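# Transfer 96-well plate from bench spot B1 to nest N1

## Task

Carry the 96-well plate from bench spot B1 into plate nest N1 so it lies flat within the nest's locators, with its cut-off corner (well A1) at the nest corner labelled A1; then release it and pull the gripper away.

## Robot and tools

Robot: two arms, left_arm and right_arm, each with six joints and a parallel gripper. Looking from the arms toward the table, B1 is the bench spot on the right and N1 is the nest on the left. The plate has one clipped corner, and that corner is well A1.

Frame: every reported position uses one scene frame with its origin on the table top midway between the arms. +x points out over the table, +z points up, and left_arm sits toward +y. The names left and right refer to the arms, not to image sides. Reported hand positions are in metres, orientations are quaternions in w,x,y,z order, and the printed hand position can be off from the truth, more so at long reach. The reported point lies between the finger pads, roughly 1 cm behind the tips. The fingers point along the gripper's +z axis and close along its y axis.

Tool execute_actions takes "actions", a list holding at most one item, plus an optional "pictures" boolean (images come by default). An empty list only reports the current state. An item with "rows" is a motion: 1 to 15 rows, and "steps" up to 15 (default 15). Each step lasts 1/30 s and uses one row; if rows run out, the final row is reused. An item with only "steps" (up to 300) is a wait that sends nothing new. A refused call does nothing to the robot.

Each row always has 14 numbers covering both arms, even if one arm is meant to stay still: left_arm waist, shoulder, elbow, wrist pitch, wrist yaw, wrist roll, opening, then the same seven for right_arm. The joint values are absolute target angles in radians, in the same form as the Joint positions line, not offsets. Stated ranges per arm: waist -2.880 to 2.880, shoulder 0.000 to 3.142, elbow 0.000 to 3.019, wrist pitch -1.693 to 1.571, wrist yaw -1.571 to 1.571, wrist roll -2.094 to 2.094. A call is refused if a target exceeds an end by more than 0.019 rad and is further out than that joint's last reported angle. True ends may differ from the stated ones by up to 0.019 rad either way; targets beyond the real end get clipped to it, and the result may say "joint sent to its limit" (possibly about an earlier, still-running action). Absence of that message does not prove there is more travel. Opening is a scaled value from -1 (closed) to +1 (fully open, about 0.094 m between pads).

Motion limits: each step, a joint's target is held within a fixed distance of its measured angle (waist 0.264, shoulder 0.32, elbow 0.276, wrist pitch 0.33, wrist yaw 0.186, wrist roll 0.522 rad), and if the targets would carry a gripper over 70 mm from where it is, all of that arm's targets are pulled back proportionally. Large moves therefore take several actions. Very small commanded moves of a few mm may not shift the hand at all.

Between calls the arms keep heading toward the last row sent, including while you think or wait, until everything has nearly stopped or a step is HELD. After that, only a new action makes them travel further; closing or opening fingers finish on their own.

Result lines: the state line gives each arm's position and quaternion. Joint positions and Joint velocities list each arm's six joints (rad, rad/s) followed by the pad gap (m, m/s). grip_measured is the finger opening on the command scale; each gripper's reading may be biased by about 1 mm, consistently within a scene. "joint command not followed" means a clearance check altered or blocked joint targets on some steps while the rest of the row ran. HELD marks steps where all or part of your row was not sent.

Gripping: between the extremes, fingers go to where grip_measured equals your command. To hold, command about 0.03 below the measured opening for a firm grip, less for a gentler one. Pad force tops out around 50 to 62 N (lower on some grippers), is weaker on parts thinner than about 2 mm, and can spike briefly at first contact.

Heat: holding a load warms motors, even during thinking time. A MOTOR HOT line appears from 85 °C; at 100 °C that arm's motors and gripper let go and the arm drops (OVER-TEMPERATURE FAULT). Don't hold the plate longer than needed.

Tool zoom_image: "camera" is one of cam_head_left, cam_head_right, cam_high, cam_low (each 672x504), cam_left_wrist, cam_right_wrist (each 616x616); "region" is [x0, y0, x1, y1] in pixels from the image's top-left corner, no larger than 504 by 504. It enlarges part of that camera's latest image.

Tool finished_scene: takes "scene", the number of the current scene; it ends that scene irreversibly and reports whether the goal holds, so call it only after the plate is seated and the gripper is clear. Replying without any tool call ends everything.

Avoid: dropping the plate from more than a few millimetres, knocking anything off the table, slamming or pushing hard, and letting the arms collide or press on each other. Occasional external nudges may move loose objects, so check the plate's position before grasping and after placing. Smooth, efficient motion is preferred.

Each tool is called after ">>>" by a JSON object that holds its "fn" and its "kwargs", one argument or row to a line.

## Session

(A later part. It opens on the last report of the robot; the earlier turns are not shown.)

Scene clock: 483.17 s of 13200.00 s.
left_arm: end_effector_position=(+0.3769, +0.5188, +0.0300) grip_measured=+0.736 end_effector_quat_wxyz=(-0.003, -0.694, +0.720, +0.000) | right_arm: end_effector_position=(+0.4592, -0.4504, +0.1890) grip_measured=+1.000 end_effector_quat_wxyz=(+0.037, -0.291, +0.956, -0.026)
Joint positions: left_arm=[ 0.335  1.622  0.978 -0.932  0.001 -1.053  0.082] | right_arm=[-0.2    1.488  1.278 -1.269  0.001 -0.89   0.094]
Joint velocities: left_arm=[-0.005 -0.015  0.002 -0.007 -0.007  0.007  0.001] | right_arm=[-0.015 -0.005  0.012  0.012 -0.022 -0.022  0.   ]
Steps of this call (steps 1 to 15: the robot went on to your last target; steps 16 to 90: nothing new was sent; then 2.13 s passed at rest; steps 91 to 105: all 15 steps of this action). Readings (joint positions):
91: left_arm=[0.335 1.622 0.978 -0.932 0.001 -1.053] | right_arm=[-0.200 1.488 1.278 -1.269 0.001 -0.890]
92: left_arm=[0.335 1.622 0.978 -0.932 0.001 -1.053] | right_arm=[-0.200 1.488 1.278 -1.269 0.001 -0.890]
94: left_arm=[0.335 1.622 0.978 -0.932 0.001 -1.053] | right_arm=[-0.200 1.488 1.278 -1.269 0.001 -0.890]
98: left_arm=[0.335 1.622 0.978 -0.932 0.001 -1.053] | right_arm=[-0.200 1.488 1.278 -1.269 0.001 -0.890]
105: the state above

>>> {"fn": "execute_actions", "kwargs": {
  "actions": [
    {"rows":[[0.348,1.592,0.973,-0.915,0,-1.060,0.70,-0.2,1.48,1.27,-1.28,0,-0.905,1],[0.348,1.590,0.973,-0.915,0,-1.060,0.70,-0.2,1.48,1.27,-1.28,0,-0.905,1],[0.349,1.588,0.973,-0.915,0,-1.060,0.70,-0.2,1.48,1.27,-1.28,0,-0.905,1],[0.349,1.586,0.973,-0.915,0,-1.060,0.70,-0.2,1.48,1.27,-1.28,0,-0.905,1],[0.350,1.584,0.973,-0.915,0,-1.060,0.70,-0.2,1.48,1.27,-1.28,0,-0.905,1]],"steps":15}
  ]
}}

>>> {"fn": "zoom_image", "kwargs": {
  "camera": "cam_left_wrist",
  "region": [200, 160, 420, 380]
}}

Scene clock: 487.90 s of 13200.00 s.
left_arm: end_effector_position=(+0.3772, +0.5193, +0.0307) grip_measured=+0.736 end_effector_quat_wxyz=(-0.001, -0.695, +0.719, -0.000) | right_arm: end_effector_position=(+0.4592, -0.4504, +0.1890) grip_measured=+1.000 end_effector_quat_wxyz=(+0.037, -0.291, +0.956, -0.026)
Joint positions: left_arm=[ 0.336  1.62   0.978 -0.931  0.002 -1.054  0.082] | right_arm=[-0.2    1.488  1.278 -1.269  0.001 -0.89   0.094]
Joint velocities: left_arm=[-0.015  0.005  0.027 -0.022  0.007  0.081  0.   ] | right_arm=[-0.034  0.005 -0.017 -0.007 -0.022  0.022  0.   ]
Steps of this call (steps 1 to 15: the robot went on to your last target; steps 16 to 90: nothing new was sent; then 1.23 s passed at rest; steps 91 to 105: all 15 steps of this action). Readings (joint positions):
91: left_arm=[0.335 1.622 0.978 -0.932 0.001 -1.053] | right_arm=[-0.200 1.488 1.278 -1.269 0.001 -0.890]
92: left_arm=[0.335 1.622 0.978 -0.932 0.001 -1.053] | right_arm=[-0.200 1.488 1.278 -1.269 0.001 -0.890]
94: left_arm=[0.336 1.622 0.978 -0.931 0.001 -1.053] | right_arm=[-0.200 1.488 1.278 -1.269 0.001 -0.890]
98: left_arm=[0.336 1.621 0.978 -0.931 0.002 -1.054] | right_arm=[-0.200 1.488 1.278 -1.269 0.001 -0.890]
105: the state above

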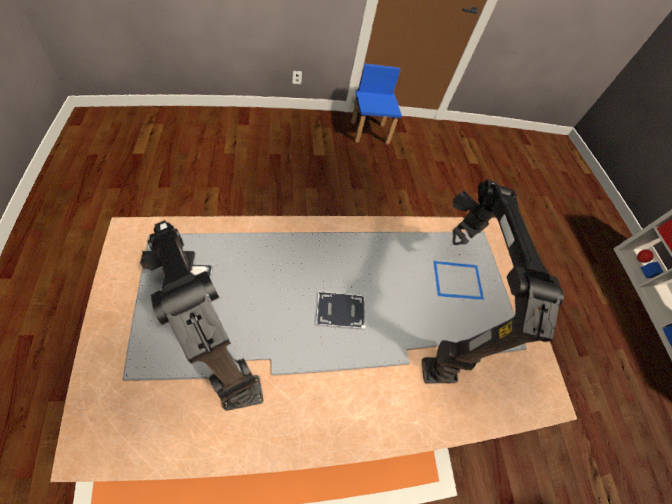

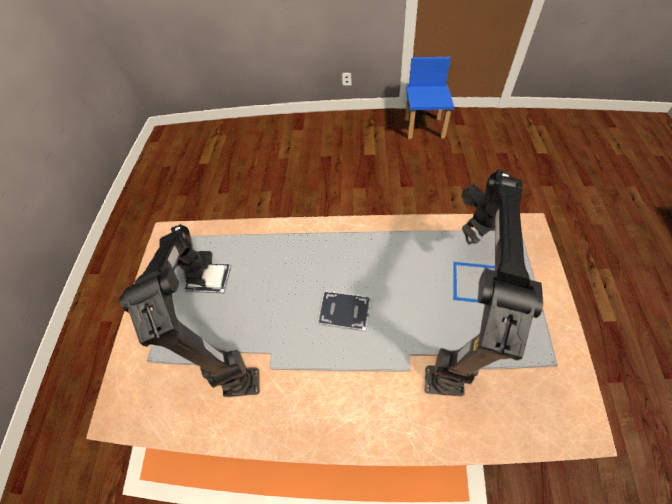

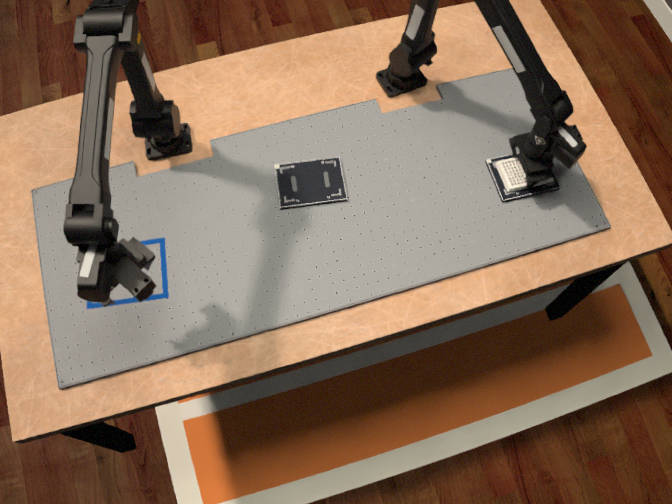

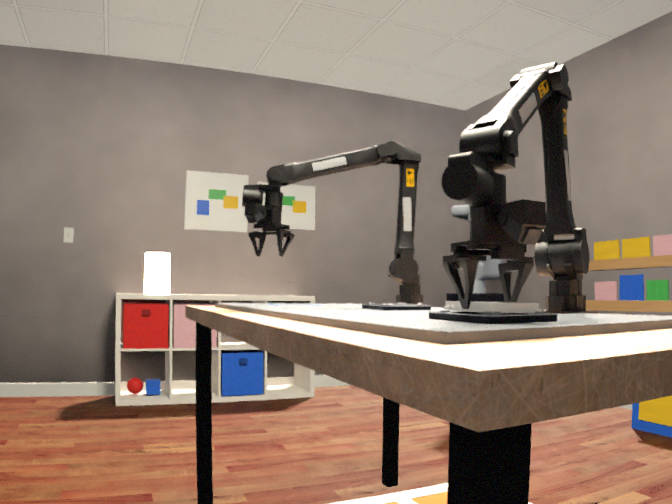

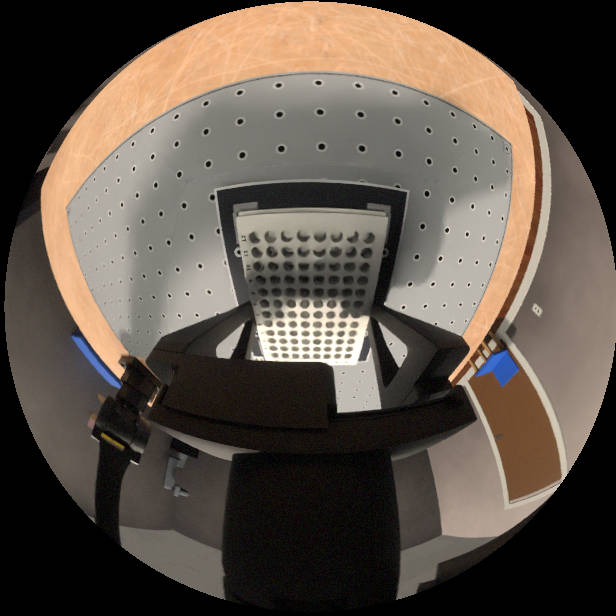

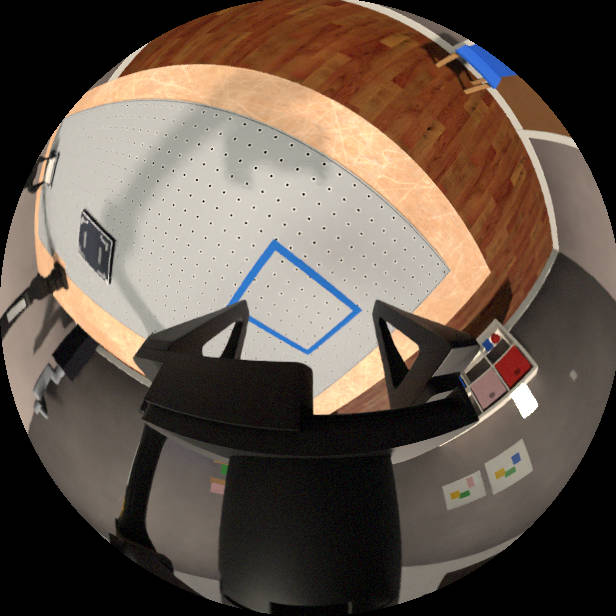

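Region (200, 160, 420, 380) of cam_left_wrist's 616x616 image, scaled by 2.291, with more detail than that image has.

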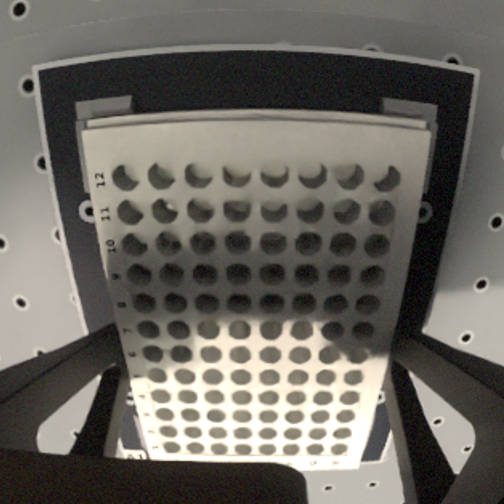

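>>> {"fn": "execute_actions", "kwargs": {
  "actions": [
    {"rows":[[0.343,1.60,0.973,-0.915,0,-1.060,0.70,-0.2,1.48,1.27,-1.28,0,-0.905,1],[0.343,1.615,0.973,-0.918,0,-1.060,0.70,-0.2,1.48,1.27,-1.28,0,-0.905,1],[0.343,1.625,0.973,-0.918,0,-1.060,0.70,-0.2,1.48,1.27,-1.28,0,-0.905,1],[0.343,1.630,0.973,-0.918,0,-1.060,0.70,-0.2,1.48,1.27,-1.28,0,-0.905,1],[0.343,1.633,0.973,-0.918,0,-1.060,0.70,-0.2,1.48,1.27,-1.28,0,-0.905,1],[0.343,1.636,0.973,-0.918,0,-1.060,0.70,-0.2,1.48,1.27,-1.28,0,-0.905,1],[0.343,1.638,0.973,-0.918,0,-1.060,0.70,-0.2,1.48,1.27,-1.28,0,-0.905,1],[0.343,1.640,0.973,-0.918,0,-1.060,0.70,-0.2,1.48,1.27,-1.28,0,-0.905,1],[0.343,1.642,0.973,-0.918,0,-1.060,0.70,-0.2,1.48,1.27,-1.28,0,-0.905,1]],"steps":15}
  ],
  "pictures": false
}}

Scene clock: 495.23 s of 13200.00 s.
left_arm: end_effector_position=(+0.3770, +0.5192, +0.0300) grip_measured=+0.736 end_effector_quat_wxyz=(-0.002, -0.695, +0.719, -0.000) | right_arm: end_effector_position=(+0.4592, -0.4504, +0.1890) grip_measured=+1.000 end_effector_quat_wxyz=(+0.037, -0.291, +0.956, -0.026)
Joint positions: left_arm=[ 0.336  1.622  0.978 -0.931  0.002 -1.054  0.082] | right_arm=[-0.2    1.488  1.278 -1.269  0.001 -0.89   0.094]
Joint velocities: left_arm=[-0.005  0.005 -0.012 -0.002 -0.081  0.007  0.001] | right_arm=[ 0.005 -0.005 -0.002  0.007  0.022 -0.022  0.   ]
Steps of this call (steps 1 to 15: the robot went on to your last target; steps 16 to 90: nothing new was sent; then 3.83 s passed at rest; steps 91 to 105: all 15 steps of this action). Readings (joint positions):
91: left_arm=[0.336 1.620 0.978 -0.931 0.002 -1.054] | right_arm=[-0.200 1.488 1.278 -1.269 0.001 -0.890]
92: left_arm=[0.336 1.620 0.978 -0.931 0.002 -1.054] | right_arm=[-0.200 1.488 1.278 -1.269 0.001 -0.890]
94: left_arm=[0.336 1.620 0.978 -0.931 0.002 -1.054] | right_arm=[-0.200 1.488 1.278 -1.269 0.001 -0.890]
98: left_arm=[0.336 1.622 0.978 -0.931 0.002 -1.054] | right_arm=[-0.200 1.488 1.278 -1.269 0.001 -0.890]
105: the state above

The plate stops at the same height in both positions, which suggests it is on the nest floor. Releasing slowly.

>>> {"fn": "execute_actions", "kwargs": {
  "actions": [
    {"rows":[[0.338,1.63,0.973,-0.925,0,-1.060,0.70,-0.2,1.48,1.27,-1.28,0,-0.905,1],[0.337,1.62,0.973,-0.93,0,-1.056,0.72,-0.2,1.48,1.27,-1.28,0,-0.905,1],[0.336,1.615,0.973,-0.93,0,-1.054,0.735,-0.2,1.48,1.27,-1.28,0,-0.905,1],[0.336,1.615,0.973,-0.93,0,-1.054,0.75,-0.2,1.48,1.27,-1.28,0,-0.905,1],[0.336,1.615,0.973,-0.93,0,-1.054,0.77,-0.2,1.48,1.27,-1.28,0,-0.905,1],[0.336,1.615,0.973,-0.93,0,-1.054,0.80,-0.2,1.48,1.27,-1.28,0,-0.905,1],[0.336,1.615,0.973,-0.93,0,-1.054,0.84,-0.2,1.48,1.27,-1.28,0,-0.905,1],[0.336,1.615,0.973,-0.93,0,-1.054,0.88,-0.2,1.48,1.27,-1.28,0,-0.905,1],[0.336,1.615,0.973,-0.93,0,-1.054,0.93,-0.2,1.48,1.27,-1.28,0,-0.905,1],[0.336,1.615,0.973,-0.93,0,-1.054,0.97,-0.2,1.48,1.27,-1.28,0,-0.905,1]],"steps":15}
  ],
  "pictures": false
}}

>>> {"fn": "execute_actions", "kwargs": {
  "actions": [
    {"rows":[[0.336,1.59,0.973,-0.94,0,-1.054,1,-0.2,1.48,1.27,-1.28,0,-0.905,1],[0.336,1.575,0.973,-0.95,0,-1.054,1,-0.2,1.48,1.27,-1.28,0,-0.905,1],[0.336,1.565,0.973,-0.955,0,-1.054,1,-0.2,1.48,1.27,-1.28,0,-0.905,1],[0.336,1.555,0.973,-0.96,0,-1.054,1,-0.2,1.48,1.27,-1.28,0,-0.905,1],[0.336,1.54,0.973,-0.968,0,-1.054,1,-0.2,1.48,1.27,-1.28,0,-0.905,1],[0.336,1.525,0.973,-0.976,0,-1.054,1,-0.2,1.48,1.27,-1.28,0,-0.905,1],[0.336,1.505,0.973,-0.99,0,-1.054,1,-0.2,1.48,1.27,-1.28,0,-0.905,1],[0.336,1.48,0.973,-1.01,0,-1.054,1,-0.2,1.48,1.27,-1.28,0,-0.905,1],[0.336,1.455,0.973,-1.03,0,-1.054,1,-0.2,1.48,1.27,-1.28,0,-0.905,1],[0.336,1.43,0.973,-1.055,0,-1.054,1,-0.2,1.48,1.27,-1.28,0,-0.905,1],[0.336,1.40,0.973,-1.085,0,-1.054,1,-0.2,1.48,1.27,-1.28,0,-0.905,1],[0.336,1.37,0.973,-1.115,0,-1.054,1,-0.2,1.48,1.27,-1.28,0,-0.905,1],[0.336,1.34,0.973,-1.145,0,-1.054,1,-0.2,1.48,1.27,-1.28,0,-0.905,1],[0.336,1.31,0.973,-1.175,0,-1.054,1,-0.2,1.48,1.27,-1.28,0,-0.905,1],[0.336,1.28,0.973,-1.205,0,-1.054,1,-0.2,1.48,1.27,-1.28,0,-0.905,1]],"steps":15}
  ],
  "pictures": false
}}

>>> {"fn": "execute_actions", "kwargs": {
  "actions": [
    {"rows":[[0.32,1.25,0.97,-1.23,0,-1.054,1,-0.2,1.48,1.27,-1.28,0,-0.905,1],[0.295,1.22,0.96,-1.25,0,-1.054,1,-0.2,1.48,1.27,-1.28,0,-0.905,1],[0.26,1.19,0.95,-1.27,0,-1.054,1,-0.2,1.48,1.27,-1.28,0,-0.905,1],[0.22,1.16,0.94,-1.29,0,-1.054,1,-0.2,1.48,1.27,-1.28,0,-0.905,1],[0.18,1.13,0.93,-1.31,0,-1.054,1,-0.2,1.48,1.27,-1.28,0,-0.905,1],[0.14,1.10,0.92,-1.33,0,-1.054,1,-0.2,1.48,1.27,-1.28,0,-0.905,1],[0.10,1.08,0.91,-1.34,0,-1.054,1,-0.2,1.48,1.27,-1.28,0,-0.905,1],[0.06,1.06,0.90,-1.35,0,-1.054,1,-0.2,1.48,1.27,-1.28,0,-0.905,1],[0.02,1.04,0.89,-1.36,0,-1.054,1,-0.2,1.48,1.27,-1.28,0,-0.905,1],[-0.02,1.03,0.88,-1.36,0,-1.054,1,-0.2,1.48,1.27,-1.28,0,-0.905,1],[-0.06,1.02,0.87,-1.36,0,-1.054,1,-0.2,1.48,1.27,-1.28,0,-0.905,1],[-0.09,1.01,0.86,-1.36,0,-1.054,1,-0.2,1.48,1.27,-1.28,0,-0.905,1],[-0.115,1.0,0.85,-1.36,0,-1.054,1,-0.2,1.48,1.27,-1.28,0,-0.905,1],[-0.135,1.0,0.85,-1.36,0,-1.054,1,-0.2,1.48,1.27,-1.28,0,-0.905,1],[-0.15,1.0,0.85,-1.36,0,-1.054,1,-0.2,1.48,1.27,-1.28,0,-0.905,1]],"steps":15}
  ]
}}

>>> {"fn": "zoom_image", "kwargs": {
  "camera": "cam_high",
  "region": [475, 135, 575, 210]
}}

>>> {"fn": "zoom_image", "kwargs": {
  "camera": "cam_low",
  "region": [420, 280, 570, 340]
}}

>>> {"fn": "zoom_image", "kwargs": {
  "camera": "cam_head_right",
  "region": [170, 250, 250, 305]
}}

Scene clock: 511.47 s of 13200.00 s.
left_arm: end_effector_position=(+0.3770, +0.5192, +0.0300) grip_measured=+0.968 end_effector_quat_wxyz=(-0.002, -0.695, +0.719, -0.000) | right_arm: end_effector_position=(+0.4592, -0.4504, +0.1890) grip_measured=+1.000 end_effector_quat_wxyz=(+0.037, -0.291, +0.956, -0.026)
Joint positions: left_arm=[ 0.336  1.622  0.978 -0.931  0.002 -1.054  0.092] | right_arm=[-0.2    1.488  1.278 -1.269  0.001 -0.89   0.094]
Joint velocities: left_arm=[ 0.005  0.005 -0.012  0.002 -0.022  0.051  0.001] | right_arm=[ 0.005  0.005  0.017 -0.017  0.037 -0.037  0.   ]
Steps of this call (steps 1 to 15: the robot went on to your last target; steps 16 to 90: nothing new was sent; then 12.73 s passed at rest; steps 91 to 105: all 15 steps of this action). Readings (joint positions):
91: left_arm=[0.336 1.622 0.978 -0.931 0.002 -1.054] | right_arm=[-0.200 1.488 1.278 -1.269 0.001 -0.890]
92: left_arm=[0.336 1.622 0.978 -0.931 0.002 -1.054] | right_arm=[-0.200 1.488 1.278 -1.269 0.001 -0.890]
94: left_arm=[0.336 1.622 0.978 -0.931 0.002 -1.054] | right_arm=[-0.200 1.488 1.278 -1.269 0.001 -0.890]
98: left_arm=[0.336 1.622 0.978 -0.931 0.002 -1.054] | right_arm=[-0.200 1.488 1.278 -1.269 0.001 -0.890]
105: the state above

Scene clock: 511.97 s of 13200.00 s.
left_arm: end_effector_position=(+0.3430, +0.5013, +0.1217) grip_measured=+1.000 end_effector_quat_wxyz=(+0.019, -0.695, +0.719, -0.006) | right_arm: end_effector_position=(+0.4592, -0.4504, +0.1890) grip_measured=+1.000 end_effector_quat_wxyz=(+0.037, -0.291, +0.956, -0.026)
Joint positions: left_arm=[ 0.336  1.371  0.974 -1.134  0.002 -1.054  0.094] | right_arm=[-0.2    1.488  1.278 -1.269  0.001 -0.89   0.094]
Joint velocities: left_arm=[-0.005 -1.06  -0.012 -0.833  0.007 -0.037  0.   ] | right_arm=[-0.015 -0.015 -0.017 -0.012  0.022 -0.066  0.   ]
Steps of this call (steps 1 to 15: all 15 steps of this action). Readings (joint positions):
1: left_arm=[0.336 1.622 0.978 -0.931 0.002 -1.054] | right_arm=[-0.200 1.488 1.278 -1.269 0.001 -0.890]
2: left_arm=[0.336 1.622 0.978 -0.932 0.002 -1.054] | right_arm=[-0.200 1.488 1.278 -1.269 0.001 -0.890]
4: left_arm=[0.336 1.616 0.978 -0.940 0.002 -1.054] | right_arm=[-0.200 1.488 1.278 -1.269 0.001 -0.890]
8: left_arm=[0.336 1.571 0.974 -0.970 0.002 -1.054] | right_arm=[-0.200 1.488 1.278 -1.269 0.001 -0.890]
15: the state above

Scene clock: 512.47 s of 13200.00 s.
left_arm: end_effector_position=(+0.2829, +0.3320, +0.1859) grip_measured=+1.000 end_effector_quat_wxyz=(+0.033, -0.510, +0.859, -0.018) | right_arm: end_effector_position=(+0.4592, -0.4504, +0.1890) grip_measured=+1.000 end_effector_quat_wxyz=(+0.037, -0.291, +0.956, -0.026)
Joint positions: left_arm=[-0.13   1.005  0.859 -1.35  -0.    -1.054  0.094] | right_arm=[-0.2    1.488  1.278 -1.269  0.001 -0.89   0.094]
Joint velocities: left_arm=[-0.63  -0.024 -0.183 -0.042  0.066  0.022  0.   ] | right_arm=[-0.015 -0.015  0.007 -0.007 -0.022 -0.007  0.   ]
Steps of this call (steps 1 to 15: all 15 steps of this action). Readings (joint positions):
1: left_arm=[0.336 1.335 0.974 -1.163 0.002 -1.054] | right_arm=[-0.200 1.488 1.278 -1.269 0.001 -0.890]
2: left_arm=[0.333 1.298 0.973 -1.189 0.002 -1.054] | right_arm=[-0.200 1.488 1.278 -1.269 0.001 -0.890]
4: left_arm=[0.307 1.226 0.966 -1.234 0.000 -1.054] | right_arm=[-0.200 1.488 1.278 -1.269 0.001 -0.890]
8: left_arm=[0.150 1.099 0.930 -1.310 -0.000 -1.054] | right_arm=[-0.200 1.488 1.278 -1.269 0.001 -0.890]
15: the state above

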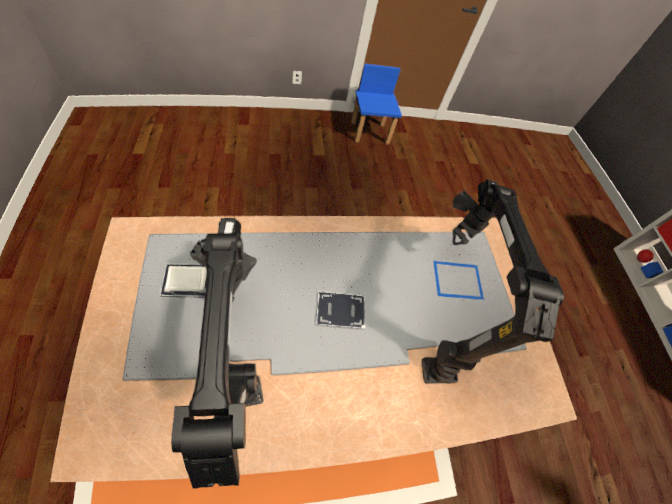

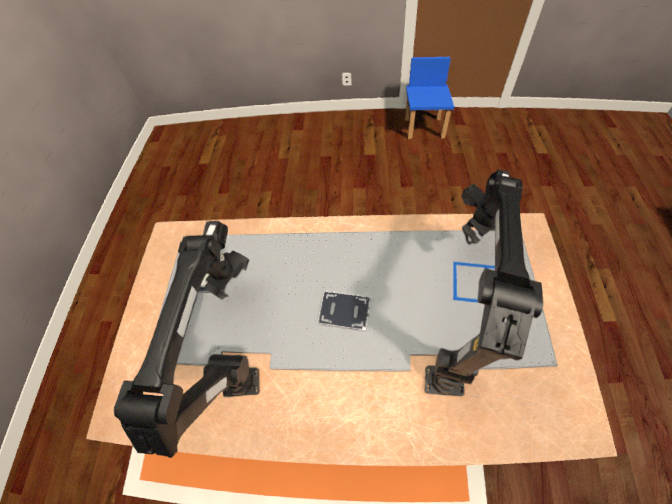

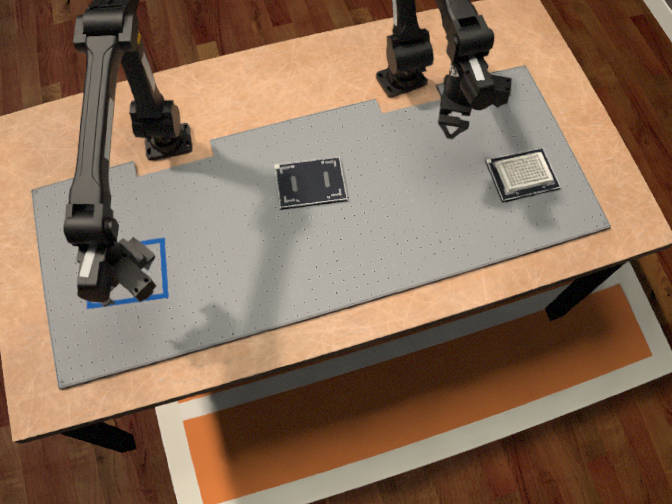

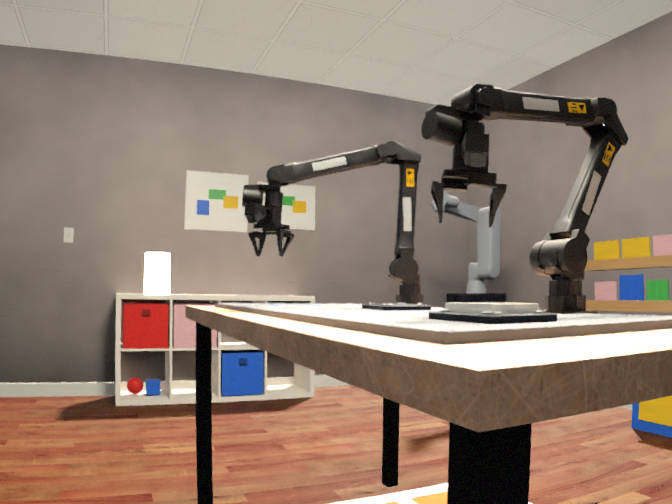

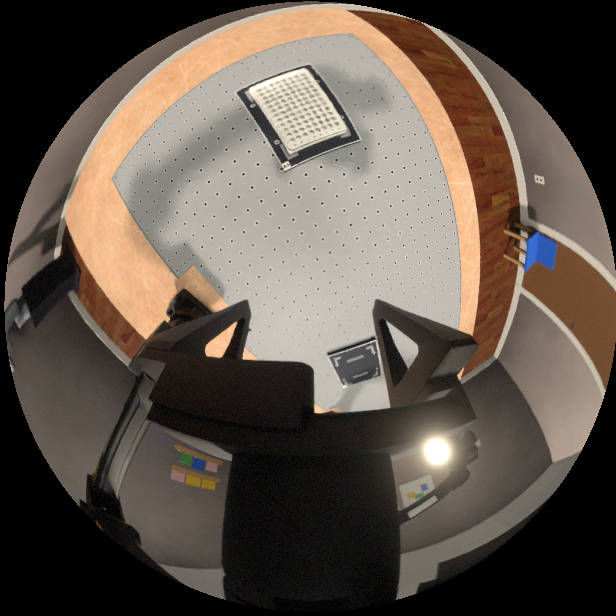

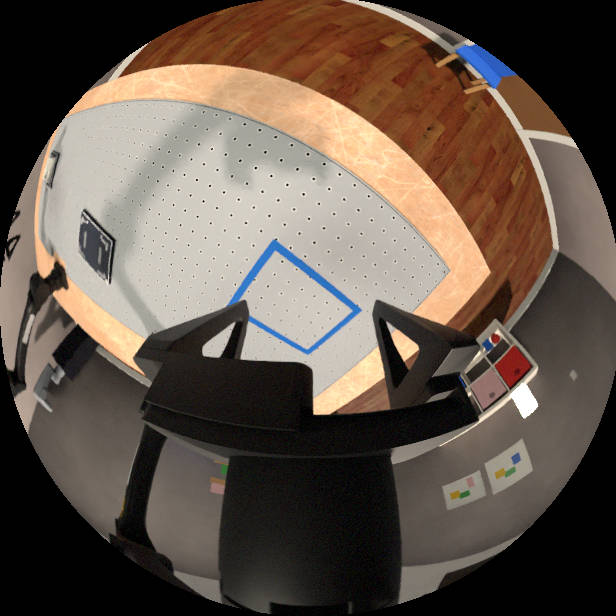

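Region (475, 135, 575, 210) of cam_high's 672x504 image, scaled by 5.040, with more detail than that image has; it fills the top 378 rows of this view, and the rest is white.

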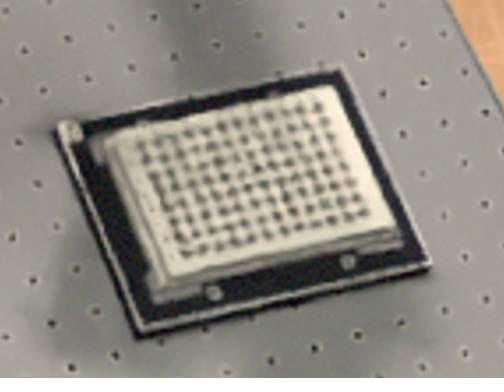

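Region (420, 280, 570, 340) of cam_low's 672x504 image, scaled by 3.360, with more detail than that image has; it fills the top 202 rows of this view, and the rest is white.

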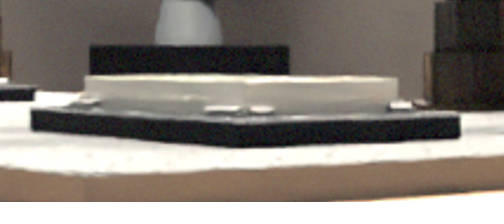

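Region (170, 250, 250, 305) of cam_head_right's 672x504 image, scaled by 6.300, with more detail than that image has; it fills the top 346 rows of this view, and the rest is white.

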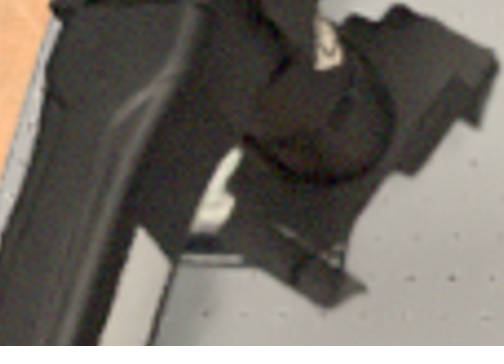

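>>> {"fn": "zoom_image", "kwargs": {
  "camera": "cam_left_wrist",
  "region": [230, 55, 370, 180]
}}

>>> {"fn": "zoom_image", "kwargs": {
  "camera": "cam_low",
  "region": [430, 295, 500, 325]
}}

>>> {"fn": "zoom_image", "kwargs": {
  "camera": "cam_low",
  "region": [490, 295, 560, 325]
}}

Region (230, 55, 370, 180) of cam_left_wrist's 616x616 image, scaled by 3.600, with more detail than that image has; it fills the top 450 rows of this view, and the rest is white.

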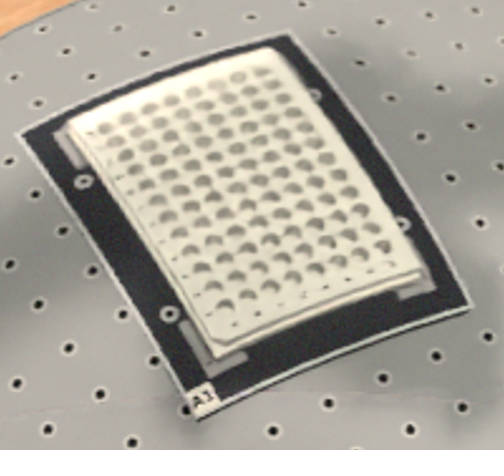

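Region (430, 295, 500, 325) of cam_low's 672x504 image, scaled by 7.200, with more detail than that image has; it fills the top 216 rows of this view, and the rest is white.

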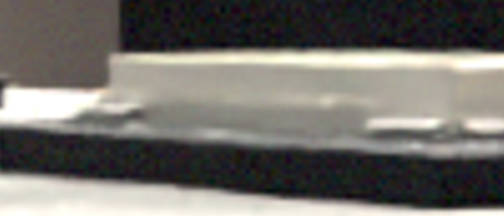

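Region (490, 295, 560, 325) of cam_low's 672x504 image, scaled by 7.200, with more detail than that image has; it fills the top 216 rows of this view, and the rest is white.

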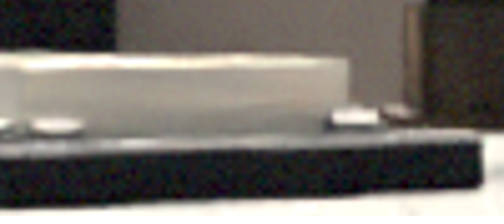

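The plate sits flat inside all four locators, with its cut corner at the A1 tag.

>>> {"fn": "finished_scene", "kwargs": {
  "scene": 1
}}

The scene is finished: the task was done.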